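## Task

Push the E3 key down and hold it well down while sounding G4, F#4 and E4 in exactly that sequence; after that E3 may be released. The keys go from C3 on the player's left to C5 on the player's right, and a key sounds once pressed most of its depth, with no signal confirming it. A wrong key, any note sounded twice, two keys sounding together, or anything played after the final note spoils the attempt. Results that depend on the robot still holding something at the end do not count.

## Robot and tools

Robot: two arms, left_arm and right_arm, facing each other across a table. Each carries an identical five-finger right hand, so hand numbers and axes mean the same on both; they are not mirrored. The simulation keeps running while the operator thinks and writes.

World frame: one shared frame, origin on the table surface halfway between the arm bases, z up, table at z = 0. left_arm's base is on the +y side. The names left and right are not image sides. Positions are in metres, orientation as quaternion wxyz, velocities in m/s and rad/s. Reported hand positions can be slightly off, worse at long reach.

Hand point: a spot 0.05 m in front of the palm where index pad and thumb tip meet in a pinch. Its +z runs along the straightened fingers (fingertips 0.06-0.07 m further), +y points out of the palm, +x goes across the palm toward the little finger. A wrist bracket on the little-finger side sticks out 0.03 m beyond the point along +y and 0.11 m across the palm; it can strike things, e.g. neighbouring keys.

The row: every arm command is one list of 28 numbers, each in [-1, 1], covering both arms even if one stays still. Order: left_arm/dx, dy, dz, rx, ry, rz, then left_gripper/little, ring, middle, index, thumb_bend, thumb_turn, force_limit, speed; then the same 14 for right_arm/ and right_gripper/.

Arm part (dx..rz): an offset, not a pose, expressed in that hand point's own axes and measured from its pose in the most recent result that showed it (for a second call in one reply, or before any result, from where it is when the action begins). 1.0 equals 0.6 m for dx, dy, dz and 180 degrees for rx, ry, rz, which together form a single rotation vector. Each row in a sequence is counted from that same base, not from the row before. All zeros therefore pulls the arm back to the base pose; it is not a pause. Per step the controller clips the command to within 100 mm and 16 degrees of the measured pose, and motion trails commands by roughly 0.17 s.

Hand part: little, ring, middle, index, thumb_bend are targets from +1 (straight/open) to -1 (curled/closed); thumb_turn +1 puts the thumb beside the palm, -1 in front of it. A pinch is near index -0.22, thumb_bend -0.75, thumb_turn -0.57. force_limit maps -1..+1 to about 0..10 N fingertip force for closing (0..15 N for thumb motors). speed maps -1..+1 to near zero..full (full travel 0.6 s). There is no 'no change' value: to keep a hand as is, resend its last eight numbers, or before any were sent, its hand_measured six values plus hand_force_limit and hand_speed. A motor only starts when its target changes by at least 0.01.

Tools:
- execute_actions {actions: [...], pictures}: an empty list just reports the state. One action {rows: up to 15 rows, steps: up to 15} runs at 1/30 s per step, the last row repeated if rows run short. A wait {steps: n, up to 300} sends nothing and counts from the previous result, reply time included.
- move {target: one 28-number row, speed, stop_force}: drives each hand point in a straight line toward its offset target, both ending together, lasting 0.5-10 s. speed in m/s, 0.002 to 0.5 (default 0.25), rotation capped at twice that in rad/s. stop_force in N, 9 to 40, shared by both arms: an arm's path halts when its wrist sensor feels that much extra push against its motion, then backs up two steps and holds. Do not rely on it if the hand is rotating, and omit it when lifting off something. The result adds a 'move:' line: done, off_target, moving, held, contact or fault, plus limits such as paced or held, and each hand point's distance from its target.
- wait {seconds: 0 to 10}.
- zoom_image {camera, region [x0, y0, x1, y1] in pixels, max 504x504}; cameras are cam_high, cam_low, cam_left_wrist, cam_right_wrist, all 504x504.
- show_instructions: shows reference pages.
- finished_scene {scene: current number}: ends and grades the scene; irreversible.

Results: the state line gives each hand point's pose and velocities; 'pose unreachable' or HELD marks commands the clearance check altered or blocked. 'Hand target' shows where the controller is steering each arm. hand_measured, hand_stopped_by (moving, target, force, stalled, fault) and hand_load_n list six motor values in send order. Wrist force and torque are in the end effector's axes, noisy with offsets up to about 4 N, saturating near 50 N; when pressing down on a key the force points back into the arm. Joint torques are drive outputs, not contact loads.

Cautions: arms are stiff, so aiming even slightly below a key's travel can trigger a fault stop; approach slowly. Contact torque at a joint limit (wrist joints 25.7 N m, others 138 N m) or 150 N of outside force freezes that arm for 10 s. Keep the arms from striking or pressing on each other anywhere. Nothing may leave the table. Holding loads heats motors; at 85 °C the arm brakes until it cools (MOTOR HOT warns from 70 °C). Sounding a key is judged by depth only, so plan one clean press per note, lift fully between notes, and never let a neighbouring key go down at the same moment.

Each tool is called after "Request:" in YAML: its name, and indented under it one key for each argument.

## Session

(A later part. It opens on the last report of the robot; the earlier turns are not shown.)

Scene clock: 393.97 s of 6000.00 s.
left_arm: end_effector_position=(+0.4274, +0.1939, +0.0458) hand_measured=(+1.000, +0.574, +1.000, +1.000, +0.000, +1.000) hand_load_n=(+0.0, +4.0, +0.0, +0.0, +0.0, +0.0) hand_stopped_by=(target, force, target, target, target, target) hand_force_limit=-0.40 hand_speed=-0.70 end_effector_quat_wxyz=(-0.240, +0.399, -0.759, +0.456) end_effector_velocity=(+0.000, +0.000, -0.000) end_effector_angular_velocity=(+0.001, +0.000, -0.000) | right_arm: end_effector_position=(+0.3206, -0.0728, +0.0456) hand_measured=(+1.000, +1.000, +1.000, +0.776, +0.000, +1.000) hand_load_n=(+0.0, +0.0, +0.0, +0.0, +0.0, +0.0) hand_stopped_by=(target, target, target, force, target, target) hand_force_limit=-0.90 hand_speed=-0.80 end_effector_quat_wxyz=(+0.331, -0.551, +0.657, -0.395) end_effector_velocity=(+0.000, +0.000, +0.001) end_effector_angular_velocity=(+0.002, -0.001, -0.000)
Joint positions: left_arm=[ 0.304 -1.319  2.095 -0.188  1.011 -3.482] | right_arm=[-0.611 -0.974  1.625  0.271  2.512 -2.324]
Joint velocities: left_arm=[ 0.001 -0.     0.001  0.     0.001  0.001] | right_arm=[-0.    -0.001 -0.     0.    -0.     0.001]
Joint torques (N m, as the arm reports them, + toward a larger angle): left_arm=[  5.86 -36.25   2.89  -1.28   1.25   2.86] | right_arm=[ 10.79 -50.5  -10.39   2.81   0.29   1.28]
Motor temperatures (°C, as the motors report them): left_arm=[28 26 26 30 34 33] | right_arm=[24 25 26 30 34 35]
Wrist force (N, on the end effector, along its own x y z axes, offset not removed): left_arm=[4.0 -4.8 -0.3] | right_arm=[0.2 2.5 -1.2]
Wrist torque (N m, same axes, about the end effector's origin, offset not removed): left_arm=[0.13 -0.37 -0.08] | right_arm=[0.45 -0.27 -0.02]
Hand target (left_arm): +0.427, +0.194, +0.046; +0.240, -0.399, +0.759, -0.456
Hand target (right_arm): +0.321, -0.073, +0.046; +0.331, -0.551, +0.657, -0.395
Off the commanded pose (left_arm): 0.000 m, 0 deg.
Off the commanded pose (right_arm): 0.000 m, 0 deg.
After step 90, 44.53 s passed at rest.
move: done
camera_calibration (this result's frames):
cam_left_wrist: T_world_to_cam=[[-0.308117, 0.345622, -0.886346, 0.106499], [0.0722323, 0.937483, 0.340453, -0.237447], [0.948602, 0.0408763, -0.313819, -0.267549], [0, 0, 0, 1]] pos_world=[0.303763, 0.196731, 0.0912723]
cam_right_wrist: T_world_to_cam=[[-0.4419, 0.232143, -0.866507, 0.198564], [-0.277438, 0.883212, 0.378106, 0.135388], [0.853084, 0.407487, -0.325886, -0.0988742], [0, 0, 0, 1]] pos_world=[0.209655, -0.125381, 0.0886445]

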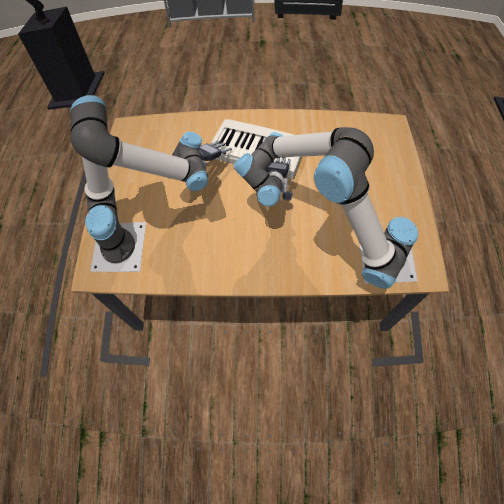

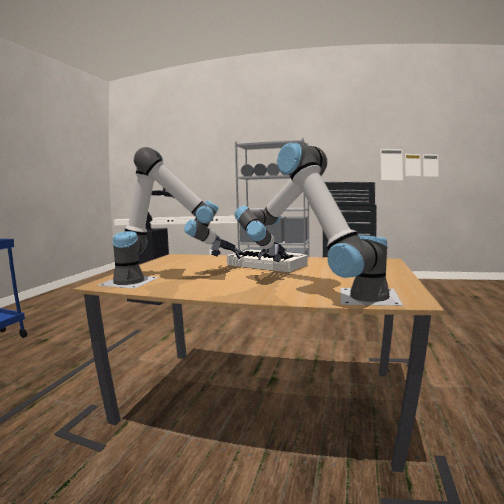

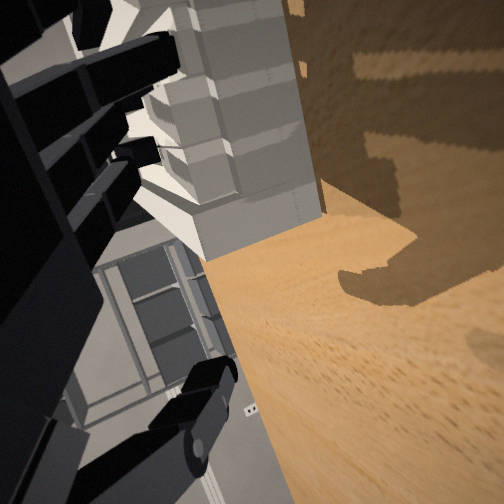

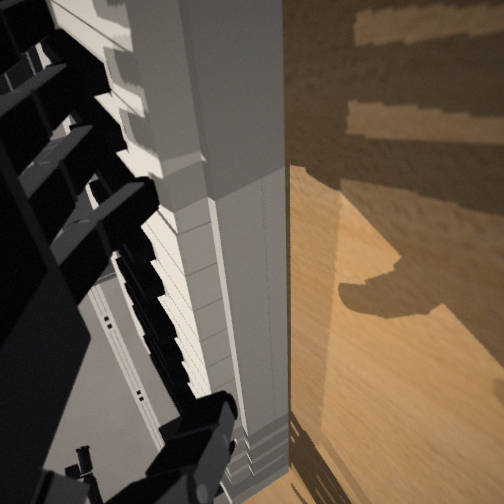

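Request:
move:
  target: [0,0,0,0,0,0,1.0,0.45,1.0,1.0,0.0,1.0,-0.4,-0.7,0,0,0,0,0,0,1.0,1.0,1.0,0.45,0.0,1.0,-0.4,-0.7]
  speed: 0.05

Request:
zoom_image:
  camera: "cam_right_wrist"
  region: [100, 120, 250, 270]

Request:
move:
  target: [0,0,0,0,0,0,1.0,0.45,1.0,1.0,0.0,1.0,-0.4,-0.7,0,-0.01766,-0.00939,0,0,0,1.0,1.0,1.0,1.0,0.0,1.0,-0.4,0.3]
  speed: 0.06

Request:
move:
  target: [0,0,0,0,0,0,1.0,0.45,1.0,1.0,0.0,1.0,-0.4,-0.7,-0.01043,-0.03969,0.07465,0,0,0,1.0,1.0,1.0,0.77,0.0,1.0,-0.9,-0.87]
  speed: 0.12

Request:
zoom_image:
  camera: "cam_right_wrist"
  region: [90, 130, 230, 270]

Scene clock: 435.40 s of 6000.00 s.
left_arm: end_effector_position=(+0.4274, +0.1940, +0.0458) hand_measured=(+1.000, +0.574, +1.000, +1.000, +0.000, +1.000) hand_load_n=(+0.0, +3.5, +0.0, +0.0, +0.0, +0.0) hand_stopped_by=(target, force, target, target, target, target) hand_force_limit=-0.40 hand_speed=-0.70 end_effector_quat_wxyz=(-0.240, +0.399, -0.759, +0.456) end_effector_velocity=(-0.000, +0.000, -0.000) end_effector_angular_velocity=(+0.001, +0.000, -0.000) | right_arm: end_effector_position=(+0.3206, -0.0728, +0.0456) hand_measured=(+1.000, +1.000, +1.000, +0.596, +0.000, +1.000) hand_load_n=(+0.0, +0.0, +0.0, +2.5, +0.0, +0.0) hand_stopped_by=(target, target, target, force, target, target) hand_force_limit=-0.40 hand_speed=-0.70 end_effector_quat_wxyz=(+0.331, -0.551, +0.657, -0.395) end_effector_velocity=(-0.000, -0.000, -0.001) end_effector_angular_velocity=(-0.001, +0.001, +0.000)
Joint positions: left_arm=[ 0.304 -1.319  2.095 -0.188  1.011 -3.482] | right_arm=[-0.611 -0.974  1.625  0.272  2.512 -2.324]
Joint velocities: left_arm=[-0.     0.    -0.     0.001 -0.    -0.   ] | right_arm=[-0.     0.001 -0.    -0.     0.    -0.001]
Joint torques (N m, as the arm reports them, + toward a larger angle): left_arm=[ -7.46 -27.14  -5.45   0.77  -0.15   0.82] | right_arm=[-10.2  -40.37 -19.02   2.13   1.23  -1.17]
Motor temperatures (°C, as the motors report them): left_arm=[28 26 26 30 34 33] | right_arm=[24 25 26 30 34 35]
Wrist force (N, on the end effector, along its own x y z axes, offset not removed): left_arm=[2.7 -4.0 -0.4] | right_arm=[1.5 -0.2 0.7]
Wrist torque (N m, same axes, about the end effector's origin, offset not removed): left_arm=[0.15 -0.25 -0.13] | right_arm=[0.49 -0.42 0.03]
Hand target (left_arm): +0.427, +0.194, +0.046; +0.240, -0.399, +0.759, -0.456
Hand target (right_arm): +0.321, -0.073, +0.046; +0.331, -0.551, +0.657, -0.395
Off the commanded pose (left_arm): 0.000 m, 0 deg.
Off the commanded pose (right_arm): 0.000 m, 0 deg.
After step 90, 37.73 s passed at rest.
move: done
camera_calibration (this result's frames):
cam_left_wrist: T_world_to_cam=[[-0.308118, 0.345644, -0.886337, 0.106472], [0.0722156, 0.937474, 0.340481, -0.237497], [0.948603, 0.0409007, -0.313813, -0.267573], [0, 0, 0, 1]] pos_world=[0.303777, 0.19679, 0.0912654]
cam_right_wrist: T_world_to_cam=[[-0.441889, 0.232144, -0.866512, 0.19854], [-0.277456, 0.883205, 0.378109, 0.135383], [0.853084, 0.407501, -0.325869, -0.0988106], [0, 0, 0, 1]] pos_world=[0.209589, -0.125395, 0.0886488]

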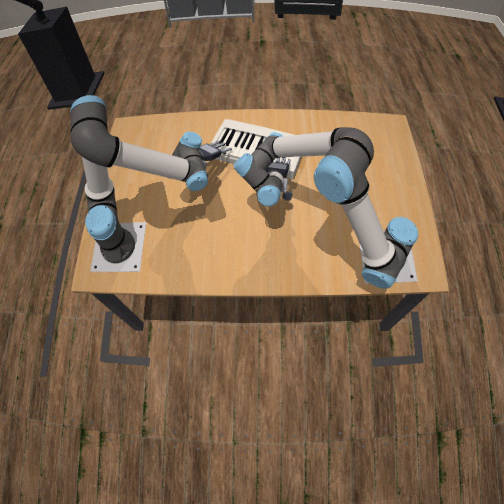

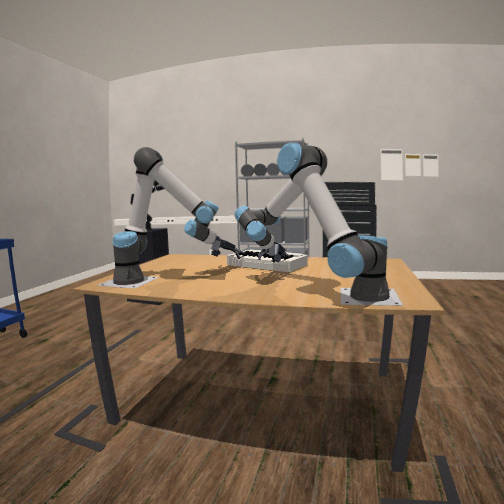

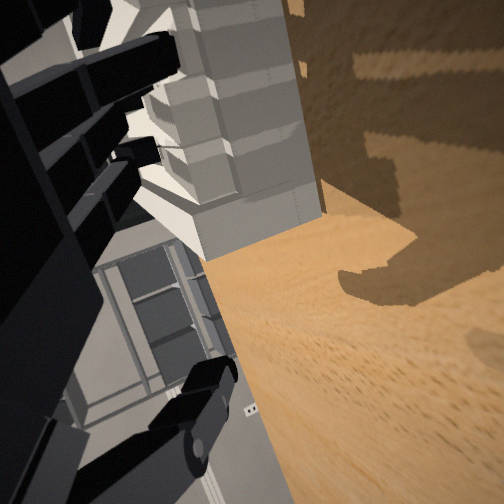

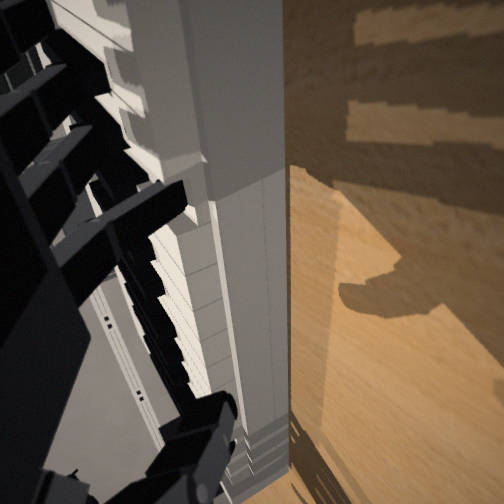

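Region (100, 120, 250, 270) of cam_right_wrist's 504x504 image, scaled by 3.360, with more detail than that image has.

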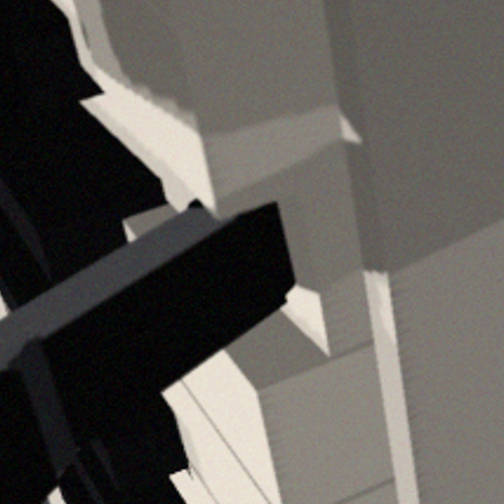

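Scene clock: 436.20 s of 6000.00 s.
left_arm: end_effector_position=(+0.4274, +0.1940, +0.0458) hand_measured=(+1.000, +0.574, +1.000, +1.000, +0.000, +1.000) hand_load_n=(+0.0, +4.0, +0.0, +0.0, +0.0, +0.0) hand_stopped_by=(target, force, target, target, target, target) hand_force_limit=-0.40 hand_speed=-0.70 end_effector_quat_wxyz=(-0.240, +0.399, -0.759, +0.456) end_effector_velocity=(-0.000, -0.000, +0.000) end_effector_angular_velocity=(-0.001, -0.000, -0.000) | right_arm: end_effector_position=(+0.3206, -0.0728, +0.0574) hand_measured=(+1.000, +1.000, +1.000, +1.000, +0.000, +1.000) hand_load_n=(+0.0, +0.0, +0.0, +0.0, +0.0, +0.0) hand_stopped_by=(target, target, target, target, target, target) hand_force_limit=-0.40 hand_speed=0.30 end_effector_quat_wxyz=(+0.331, -0.551, +0.657, -0.395) end_effector_velocity=(-0.000, -0.001, +0.001) end_effector_angular_velocity=(-0.002, +0.002, -0.000)
Joint positions: left_arm=[ 0.304 -1.319  2.095 -0.188  1.011 -3.482] | right_arm=[-0.611 -0.991  1.617  0.296  2.512 -2.324]
Joint velocities: left_arm=[-0. -0. -0. -0. -0.  0.] | right_arm=[-0.    -0.001 -0.     0.005  0.     0.001]
Joint torques (N m, as the arm reports them, + toward a larger angle): left_arm=[ -3.4  -26.93  -4.9    1.14  -0.27   0.46] | right_arm=[-15.15 -49.28 -23.42   2.63   0.32  -0.77]
Motor temperatures (°C, as the motors report them): left_arm=[28 26 26 30 34 33] | right_arm=[24 25 26 30 34 35]
Wrist force (N, on the end effector, along its own x y z axes, offset not removed): left_arm=[1.8 -4.7 -1.0] | right_arm=[1.6 1.7 -0.1]
Wrist torque (N m, same axes, about the end effector's origin, offset not removed): left_arm=[0.09 -0.15 -0.34] | right_arm=[0.24 -0.37 0.04]
Hand target (left_arm): +0.427, +0.194, +0.046; +0.240, -0.399, +0.759, -0.456
Hand target (right_arm): +0.321, -0.073, +0.058; +0.331, -0.551, +0.657, -0.395
Off the commanded pose (left_arm): 0.000 m, 0 deg.
Off the commanded pose (right_arm): 0.000 m, 0 deg.
move: done
camera_calibration (this result's frames):
cam_left_wrist: T_world_to_cam=[[-0.308113, 0.345647, -0.886338, 0.10647], [0.0722268, 0.937473, 0.340481, -0.237497], [0.948604, 0.0408893, -0.313813, -0.267566], [0, 0, 0, 1]] pos_world=[0.303773, 0.196786, 0.0912654]
cam_right_wrist: T_world_to_cam=[[-0.441895, 0.232057, -0.866532, 0.208727], [-0.277503, 0.88322, 0.378041, 0.130969], [0.853066, 0.40752, -0.325894, -0.094968], [0, 0, 0, 1]] pos_world=[0.209594, -0.12541, 0.100408]

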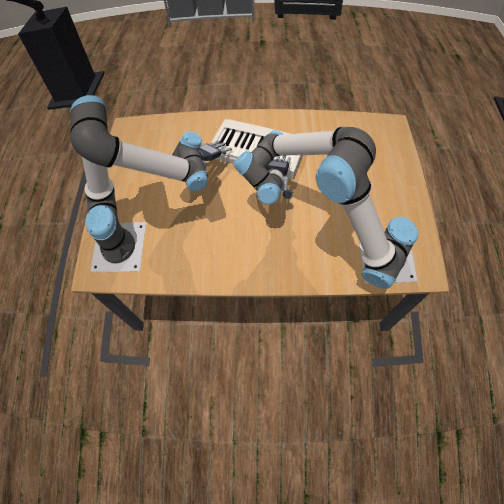

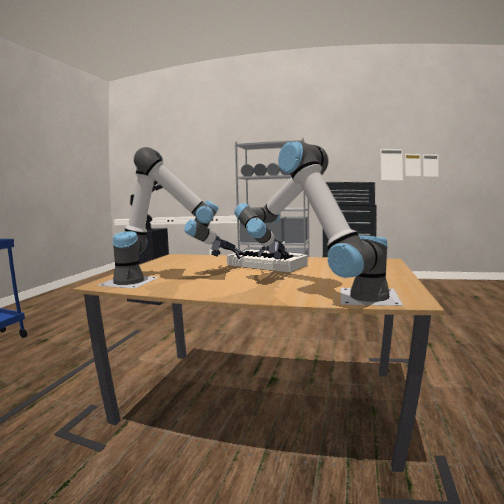

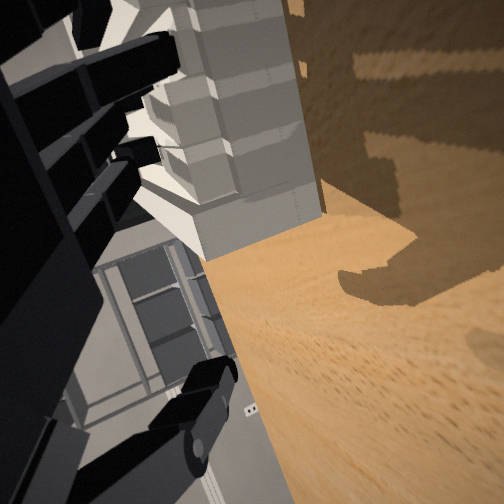

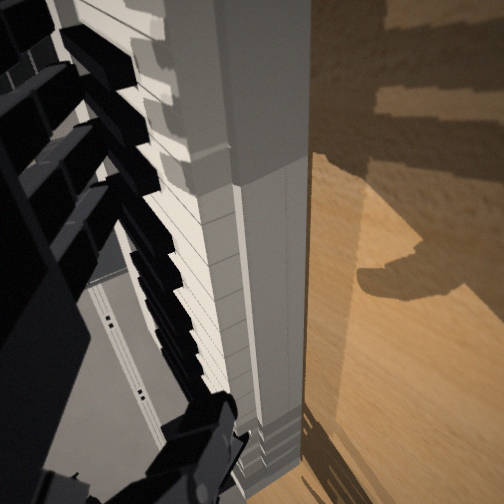

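Scene clock: 437.43 s of 6000.00 s.
left_arm: end_effector_position=(+0.4274, +0.1940, +0.0458) hand_measured=(+1.000, +0.574, +1.000, +1.000, +0.000, +1.000) hand_load_n=(+0.0, +4.0, +0.0, +0.0, +0.0, +0.0) hand_stopped_by=(target, force, target, target, target, target) hand_force_limit=-0.40 hand_speed=-0.70 end_effector_quat_wxyz=(-0.240, +0.399, -0.759, +0.456) end_effector_velocity=(+0.000, -0.000, +0.000) end_effector_angular_velocity=(-0.001, -0.000, +0.000) | right_arm: end_effector_position=(+0.3716, -0.0754, +0.0573) hand_measured=(+1.000, +1.000, +1.000, +0.792, +0.000, +1.000) hand_load_n=(+0.0, +0.0, +0.0, +0.5, +0.0, +0.0) hand_stopped_by=(target, target, target, force, target, target) hand_force_limit=-0.90 hand_speed=-0.87 end_effector_quat_wxyz=(+0.331, -0.551, +0.657, -0.395) end_effector_velocity=(-0.000, -0.000, -0.000) end_effector_angular_velocity=(-0.001, +0.000, +0.000)
Joint positions: left_arm=[ 0.304 -1.319  2.095 -0.188  1.011 -3.482] | right_arm=[-0.7   -0.979  1.576  0.237  2.455 -2.435]
Joint velocities: left_arm=[ 0.    -0.    -0.    -0.001 -0.    -0.   ] | right_arm=[-0.    -0.     0.001 -0.    -0.    -0.001]
Joint torques (N m, as the arm reports them, + toward a larger angle): left_arm=[ -2.91 -27.09  -5.69   1.2   -0.49   0.37] | right_arm=[-14.78 -31.57 -22.12  -0.68  -1.7   -2.6 ]
Motor temperatures (°C, as the motors report them): left_arm=[28 26 26 30 34 33] | right_arm=[24 25 26 30 34 35]
Wrist force (N, on the end effector, along its own x y z axes, offset not removed): left_arm=[2.0 -5.4 -0.8] | right_arm=[1.8 1.4 -2.0]
Wrist torque (N m, same axes, about the end effector's origin, offset not removed): left_arm=[0.12 -0.13 -0.18] | right_arm=[0.37 -0.33 0.01]
Hand target (left_arm): +0.427, +0.194, +0.046; +0.240, -0.399, +0.759, -0.456
Hand target (right_arm): +0.372, -0.075, +0.057; +0.331, -0.551, +0.657, -0.395
Off the commanded pose (left_arm): 0.000 m, 0 deg.
Off the commanded pose (right_arm): 0.000 m, 0 deg.
move: done
camera_calibration (this result's frames):
cam_left_wrist: T_world_to_cam=[[-0.308113, 0.345647, -0.886338, 0.10647], [0.0722269, 0.937473, 0.340481, -0.237497], [0.948604, 0.0408893, -0.313813, -0.267566], [0, 0, 0, 1]] pos_world=[0.303773, 0.196786, 0.0912654]
cam_right_wrist: T_world_to_cam=[[-0.442017, 0.232122, -0.866453, 0.231883], [-0.277374, 0.883228, 0.378116, 0.147412], [0.853044, 0.407465, -0.326017, -0.1374], [0, 0, 0, 1]] pos_world=[0.260593, -0.128038, 0.100382]

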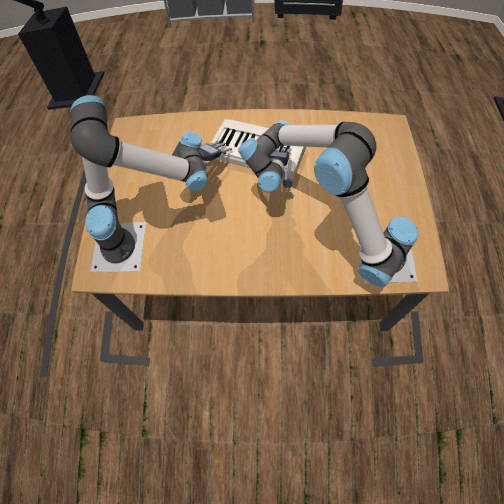

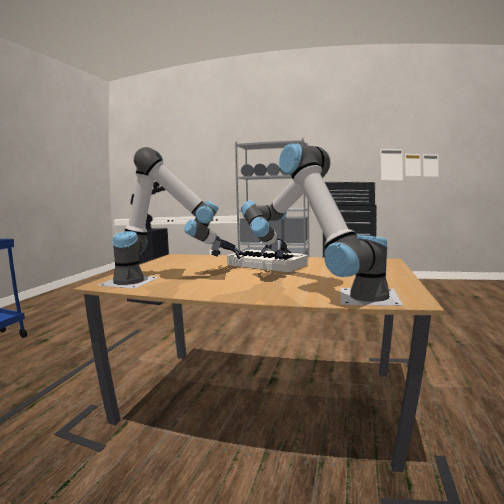

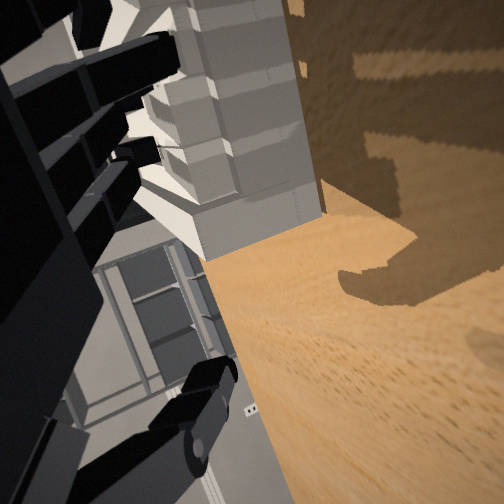

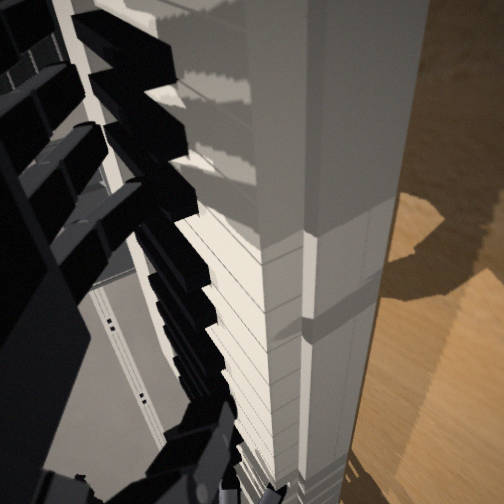

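Region (90, 130, 230, 270) of cam_right_wrist's 504x504 image, scaled by 3.600, with more detail than that image has.

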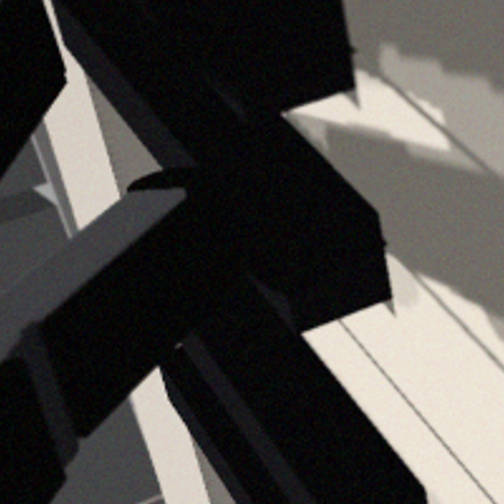

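Request:
zoom_image:
  camera: "cam_right_wrist"
  region: [160, 150, 240, 230]

Request:
zoom_image:
  camera: "cam_right_wrist"
  region: [120, 160, 190, 230]

Request:
zoom_image:
  camera: "cam_low"
  region: [240, 230, 310, 275]

Region (160, 150, 240, 230) of cam_right_wrist's 504x504 image, scaled by 6.300, with more detail than that image has.

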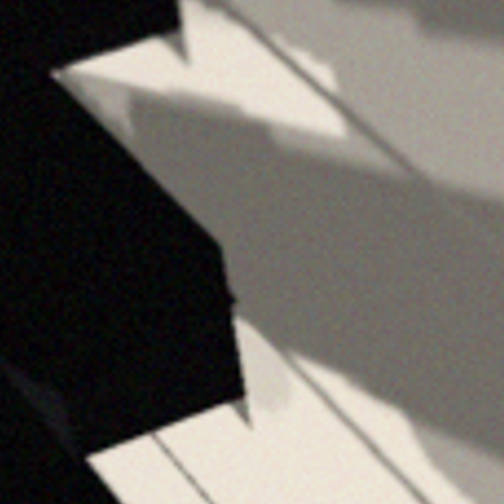

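Region (120, 160, 190, 230) of cam_right_wrist's 504x504 image, scaled by 7.200, with more detail than that image has.

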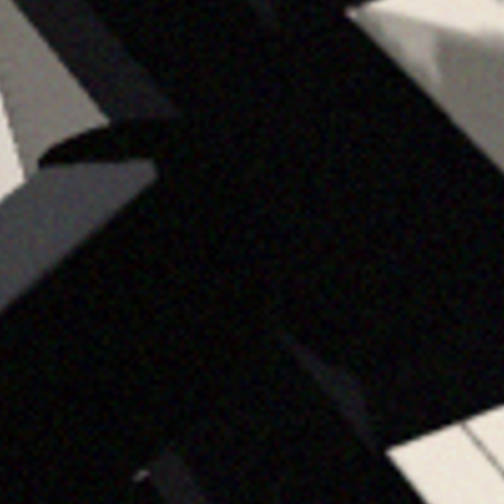

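Region (240, 230, 310, 275) of cam_low's 504x504 image, scaled by 7.200, with more detail than that image has; it fills the top 324 rows of this view, and the rest is white.

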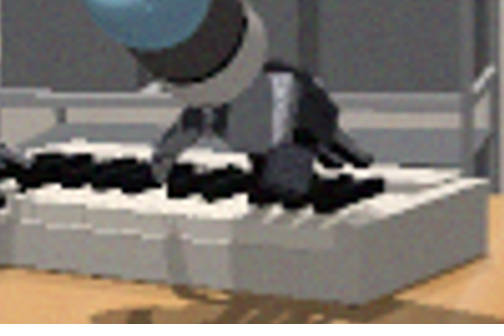

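Request:
move:
  target: [0,0,0,0,0,0,1.0,0.45,1.0,1.0,0.0,1.0,-0.4,-0.7,0,0,0,0,0,0,1.0,1.0,1.0,0.52,0.0,1.0,-0.4,-0.7]
  speed: 0.05

Request:
zoom_image:
  camera: "cam_right_wrist"
  region: [100, 120, 250, 270]

Scene clock: 536.37 s of 6000.00 s.
left_arm: end_effector_position=(+0.4274, +0.1940, +0.0458) hand_measured=(+1.000, +0.574, +1.000, +1.000, +0.000, +1.000) hand_load_n=(+0.0, +3.5, +0.0, +0.0, +0.0, +0.0) hand_stopped_by=(target, force, target, target, target, target) hand_force_limit=-0.40 hand_speed=-0.70 end_effector_quat_wxyz=(-0.240, +0.399, -0.759, +0.456) end_effector_velocity=(+0.000, +0.000, +0.000) end_effector_angular_velocity=(+0.000, +0.000, +0.001) | right_arm: end_effector_position=(+0.3716, -0.0754, +0.0573) hand_measured=(+1.000, +1.000, +1.000, +0.662, +0.000, +1.000) hand_load_n=(+0.0, +0.0, +0.0, +6.5, +0.0, +0.0) hand_stopped_by=(target, target, target, force, target, target) hand_force_limit=-0.40 hand_speed=-0.70 end_effector_quat_wxyz=(+0.331, -0.551, +0.657, -0.395) end_effector_velocity=(-0.000, -0.000, -0.001) end_effector_angular_velocity=(-0.001, +0.001, -0.000)
Joint positions: left_arm=[ 0.304 -1.319  2.095 -0.188  1.011 -3.482] | right_arm=[-0.7   -0.979  1.576  0.237  2.455 -2.436]
Joint velocities: left_arm=[ 0.001  0.    -0.     0.     0.    -0.   ] | right_arm=[-0.     0.001  0.     0.     0.     0.001]
Joint torques (N m, as the arm reports them, + toward a larger angle): left_arm=[ -3.24 -27.4   -5.77   1.04  -0.42   0.52] | right_arm=[ -2.   -34.17 -16.47   1.7   -0.32  -0.26]
Motor temperatures (°C, as the motors report them): left_arm=[28 26 26 30 34 33] | right_arm=[24 25 26 30 34 35]
Wrist force (N, on the end effector, along its own x y z axes, offset not removed): left_arm=[1.6 -4.1 0.2] | right_arm=[1.8 -4.3 -1.3]
Wrist torque (N m, same axes, about the end effector's origin, offset not removed): left_arm=[0.10 -0.11 -0.28] | right_arm=[0.83 -0.32 0.10]
Hand target (left_arm): +0.427, +0.194, +0.046; +0.240, -0.399, +0.759, -0.456
Hand target (right_arm): +0.372, -0.075, +0.057; +0.331, -0.551, +0.657, -0.395
Off the commanded pose (left_arm): 0.000 m, 0 deg.
Off the commanded pose (right_arm): 0.000 m, 0 deg.
After step 90, 95.23 s passed at rest.
move: done
camera_calibration (this result's frames):
cam_left_wrist: T_world_to_cam=[[-0.308113, 0.345647, -0.886338, 0.10647], [0.0722268, 0.937473, 0.340481, -0.237497], [0.948604, 0.0408894, -0.313813, -0.267567], [0, 0, 0, 1]] pos_world=[0.303773, 0.196786, 0.0912654]
cam_right_wrist: T_world_to_cam=[[-0.441986, 0.232164, -0.866457, 0.231901], [-0.27739, 0.883208, 0.378151, 0.147407], [0.853055, 0.407484, -0.325966, -0.137445], [0, 0, 0, 1]] pos_world=[0.260635, -0.128024, 0.100388]

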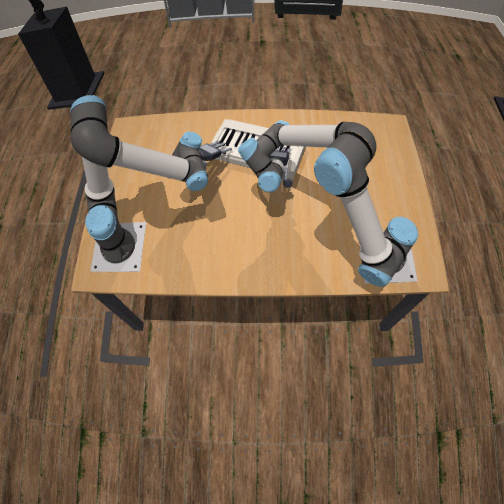

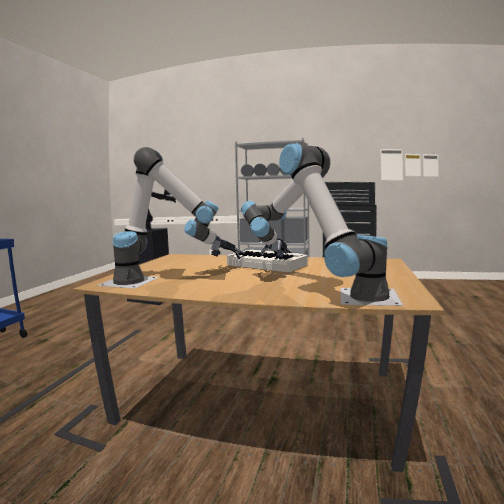

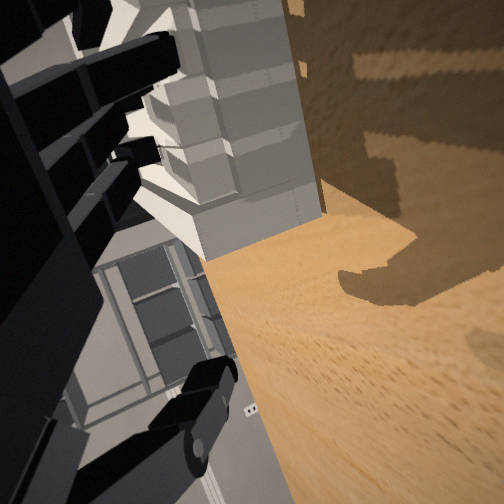

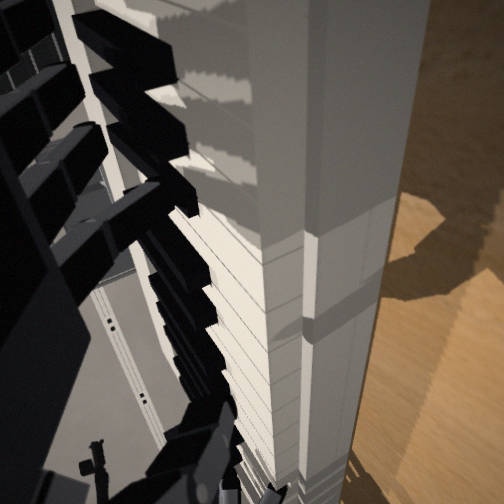

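Region (100, 120, 250, 270) of cam_right_wrist's 504x504 image, scaled by 3.360, with more detail than that image has.

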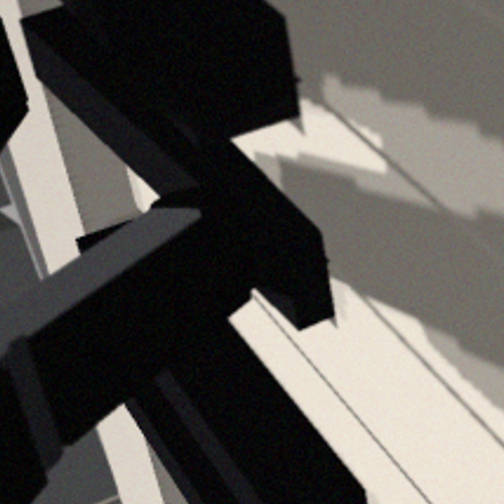

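Request:
execute_actions:
  actions: []

Scene clock: 549.27 s of 6000.00 s.
left_arm: end_effector_position=(+0.4274, +0.1940, +0.0458) hand_measured=(+1.000, +0.574, +1.000, +1.000, +0.000, +1.000) hand_load_n=(+0.0, +3.5, +0.0, +0.0, +0.0, +0.0) hand_stopped_by=(target, force, target, target, target, target) hand_force_limit=-0.40 hand_speed=-0.70 end_effector_quat_wxyz=(-0.240, +0.399, -0.759, +0.456) end_effector_velocity=(+0.000, +0.000, -0.000) end_effector_angular_velocity=(+0.000, +0.000, +0.000) | right_arm: end_effector_position=(+0.3716, -0.0754, +0.0573) hand_measured=(+1.000, +1.000, +1.000, +0.662, +0.000, +1.000) hand_load_n=(+0.0, +0.0, +0.0, +7.0, +0.0, +0.0) hand_stopped_by=(target, target, target, force, target, target) hand_force_limit=-0.40 hand_speed=-0.70 end_effector_quat_wxyz=(+0.331, -0.551, +0.657, -0.395) end_effector_velocity=(+0.001, +0.001, +0.001) end_effector_angular_velocity=(+0.002, -0.001, -0.000)
Joint positions: left_arm=[ 0.304 -1.319  2.095 -0.188  1.011 -3.482] | right_arm=[-0.7   -0.979  1.576  0.237  2.455 -2.435]
Joint velocities: left_arm=[ 0.  0. -0.  0. -0.  0.] | right_arm=[-0.    -0.    -0.002 -0.    -0.    -0.   ]
Joint torques (N m, as the arm reports them, + toward a larger angle): left_arm=[ -2.99 -26.87  -5.53   0.98  -0.39   0.47] | right_arm=[ 15.76 -47.73  -6.66   3.04   1.78   2.6 ]
Motor temperatures (°C, as the motors report them): left_arm=[28 26 26 30 34 33] | right_arm=[24 25 26 30 34 35]
Wrist force (N, on the end effector, along its own x y z axes, offset not removed): left_arm=[-0.2 -3.3 1.9] | right_arm=[2.1 -4.8 -0.6]
Wrist torque (N m, same axes, about the end effector's origin, offset not removed): left_arm=[0.05 0.16 -0.38] | right_arm=[0.75 -0.38 0.16]
Hand target (left_arm): +0.427, +0.194, +0.046; +0.240, -0.399, +0.759, -0.456
Hand target (right_arm): +0.372, -0.075, +0.057; +0.331, -0.551, +0.657, -0.395
Off the commanded pose (left_arm): 0.000 m, 0 deg.
Off the commanded pose (right_arm): 0.000 m, 0 deg.
Steps of this call (steps 1 to 90: nothing new was sent; then 9.90 s passed at rest). Readings (end_effector_position | what the end effector reports):
1: left_arm (+0.4274, +0.1940, +0.0458) | right_arm (+0.3716, -0.0754, +0.0573) | left_arm hand_measured=(+1.000, +0.574, +1.000, +1.000, +0.000, +1.000) hand_load_n=(+0.0, +3.5, +0.0, +0.0, +0.0, +0.0) hand_stopped_by=(target, force, target, target, target, target) hand_force_limit=-0.40 hand_speed=-0.70 | right_arm hand_measured=(+1.000, +1.000, +1.000, +0.662, +0.000, +1.000) hand_load_n=(+0.0, +0.0, +0.0, +6.5, +0.0, +0.0) hand_stopped_by=(target, target, target, force, target, target) hand_force_limit=-0.40 hand_speed=-0.70
2: left_arm (+0.4274, +0.1940, +0.0458) | right_arm (+0.3716, -0.0754, +0.0573) | left_arm hand_measured=(+1.000, +0.574, +1.000, +1.000, +0.000, +1.000) hand_load_n=(+0.0, +3.5, +0.0, +0.0, +0.0, +0.0) hand_stopped_by=(target, force, target, target, target, target) hand_force_limit=-0.40 hand_speed=-0.70 | right_arm hand_measured=(+1.000, +1.000, +1.000, +0.662, +0.000, +1.000) hand_load_n=(+0.0, +0.0, +0.0, +6.5, +0.0, +0.0) hand_stopped_by=(target, target, target, force, target, target) hand_force_limit=-0.40 hand_speed=-0.70
4: left_arm (+0.4274, +0.1940, +0.0458) | right_arm (+0.3716, -0.0754, +0.0573) | left_arm hand_measured=(+1.000, +0.574, +1.000, +1.000, +0.000, +1.000) hand_load_n=(+0.0, +3.5, +0.0, +0.0, +0.0, +0.0) hand_stopped_by=(target, force, target, target, target, target) hand_force_limit=-0.40 hand_speed=-0.70 | right_arm hand_measured=(+1.000, +1.000, +1.000, +0.662, +0.000, +1.000) hand_load_n=(+0.0, +0.0, +0.0, +6.5, +0.0, +0.0) hand_stopped_by=(target, target, target, force, target, target) hand_force_limit=-0.40 hand_speed=-0.70
8: left_arm (+0.4274, +0.1940, +0.0458) | right_arm (+0.3716, -0.0754, +0.0573) | left_arm hand_measured=(+1.000, +0.574, +1.000, +1.000, +0.000, +1.000) hand_load_n=(+0.0, +3.5, +0.0, +0.0, +0.0, +0.0) hand_stopped_by=(target, force, target, target, target, target) hand_force_limit=-0.40 hand_speed=-0.70 | right_arm hand_measured=(+1.000, +1.000, +1.000, +0.662, +0.000, +1.000) hand_load_n=(+0.0, +0.0, +0.0, +6.5, +0.0, +0.0) hand_stopped_by=(target, target, target, force, target, target) hand_force_limit=-0.40 hand_speed=-0.70
90: the state above
camera_calibration (this result's frames):
cam_left_wrist: T_world_to_cam=[[-0.308113, 0.345647, -0.886337, 0.10647], [0.0722269, 0.937473, 0.340481, -0.237497], [0.948604, 0.0408894, -0.313813, -0.267566], [0, 0, 0, 1]] pos_world=[0.303773, 0.196786, 0.0912653]
cam_right_wrist: T_world_to_cam=[[-0.442017, 0.232121, -0.866453, 0.231883], [-0.277374, 0.883228, 0.378116, 0.147412], [0.853044, 0.407465, -0.326018, -0.137399], [0, 0, 0, 1]] pos_world=[0.260593, -0.128038, 0.100382]

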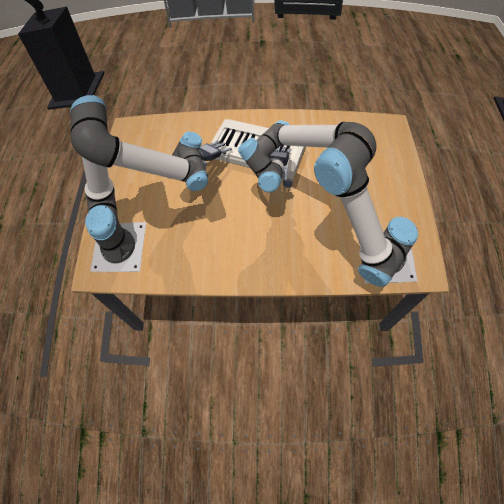

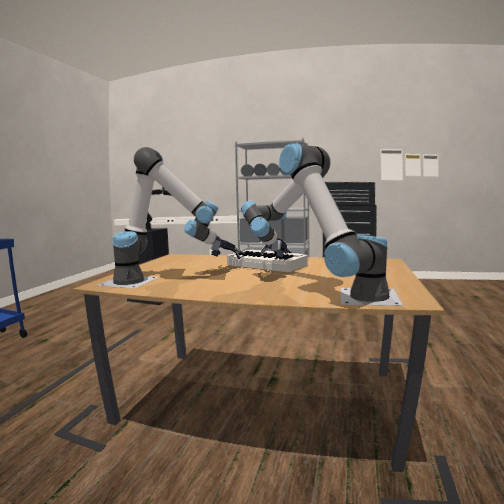

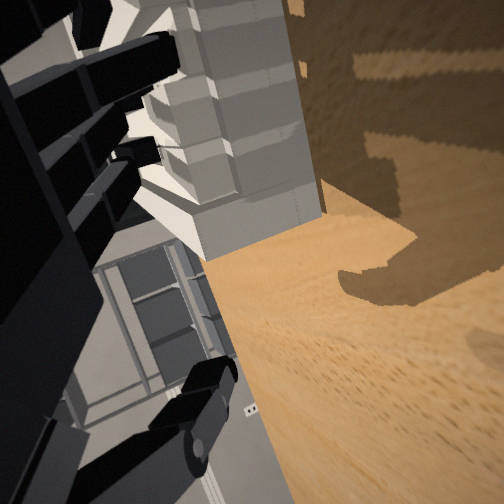

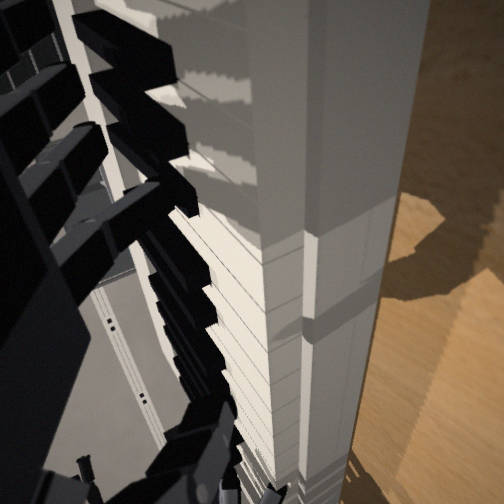

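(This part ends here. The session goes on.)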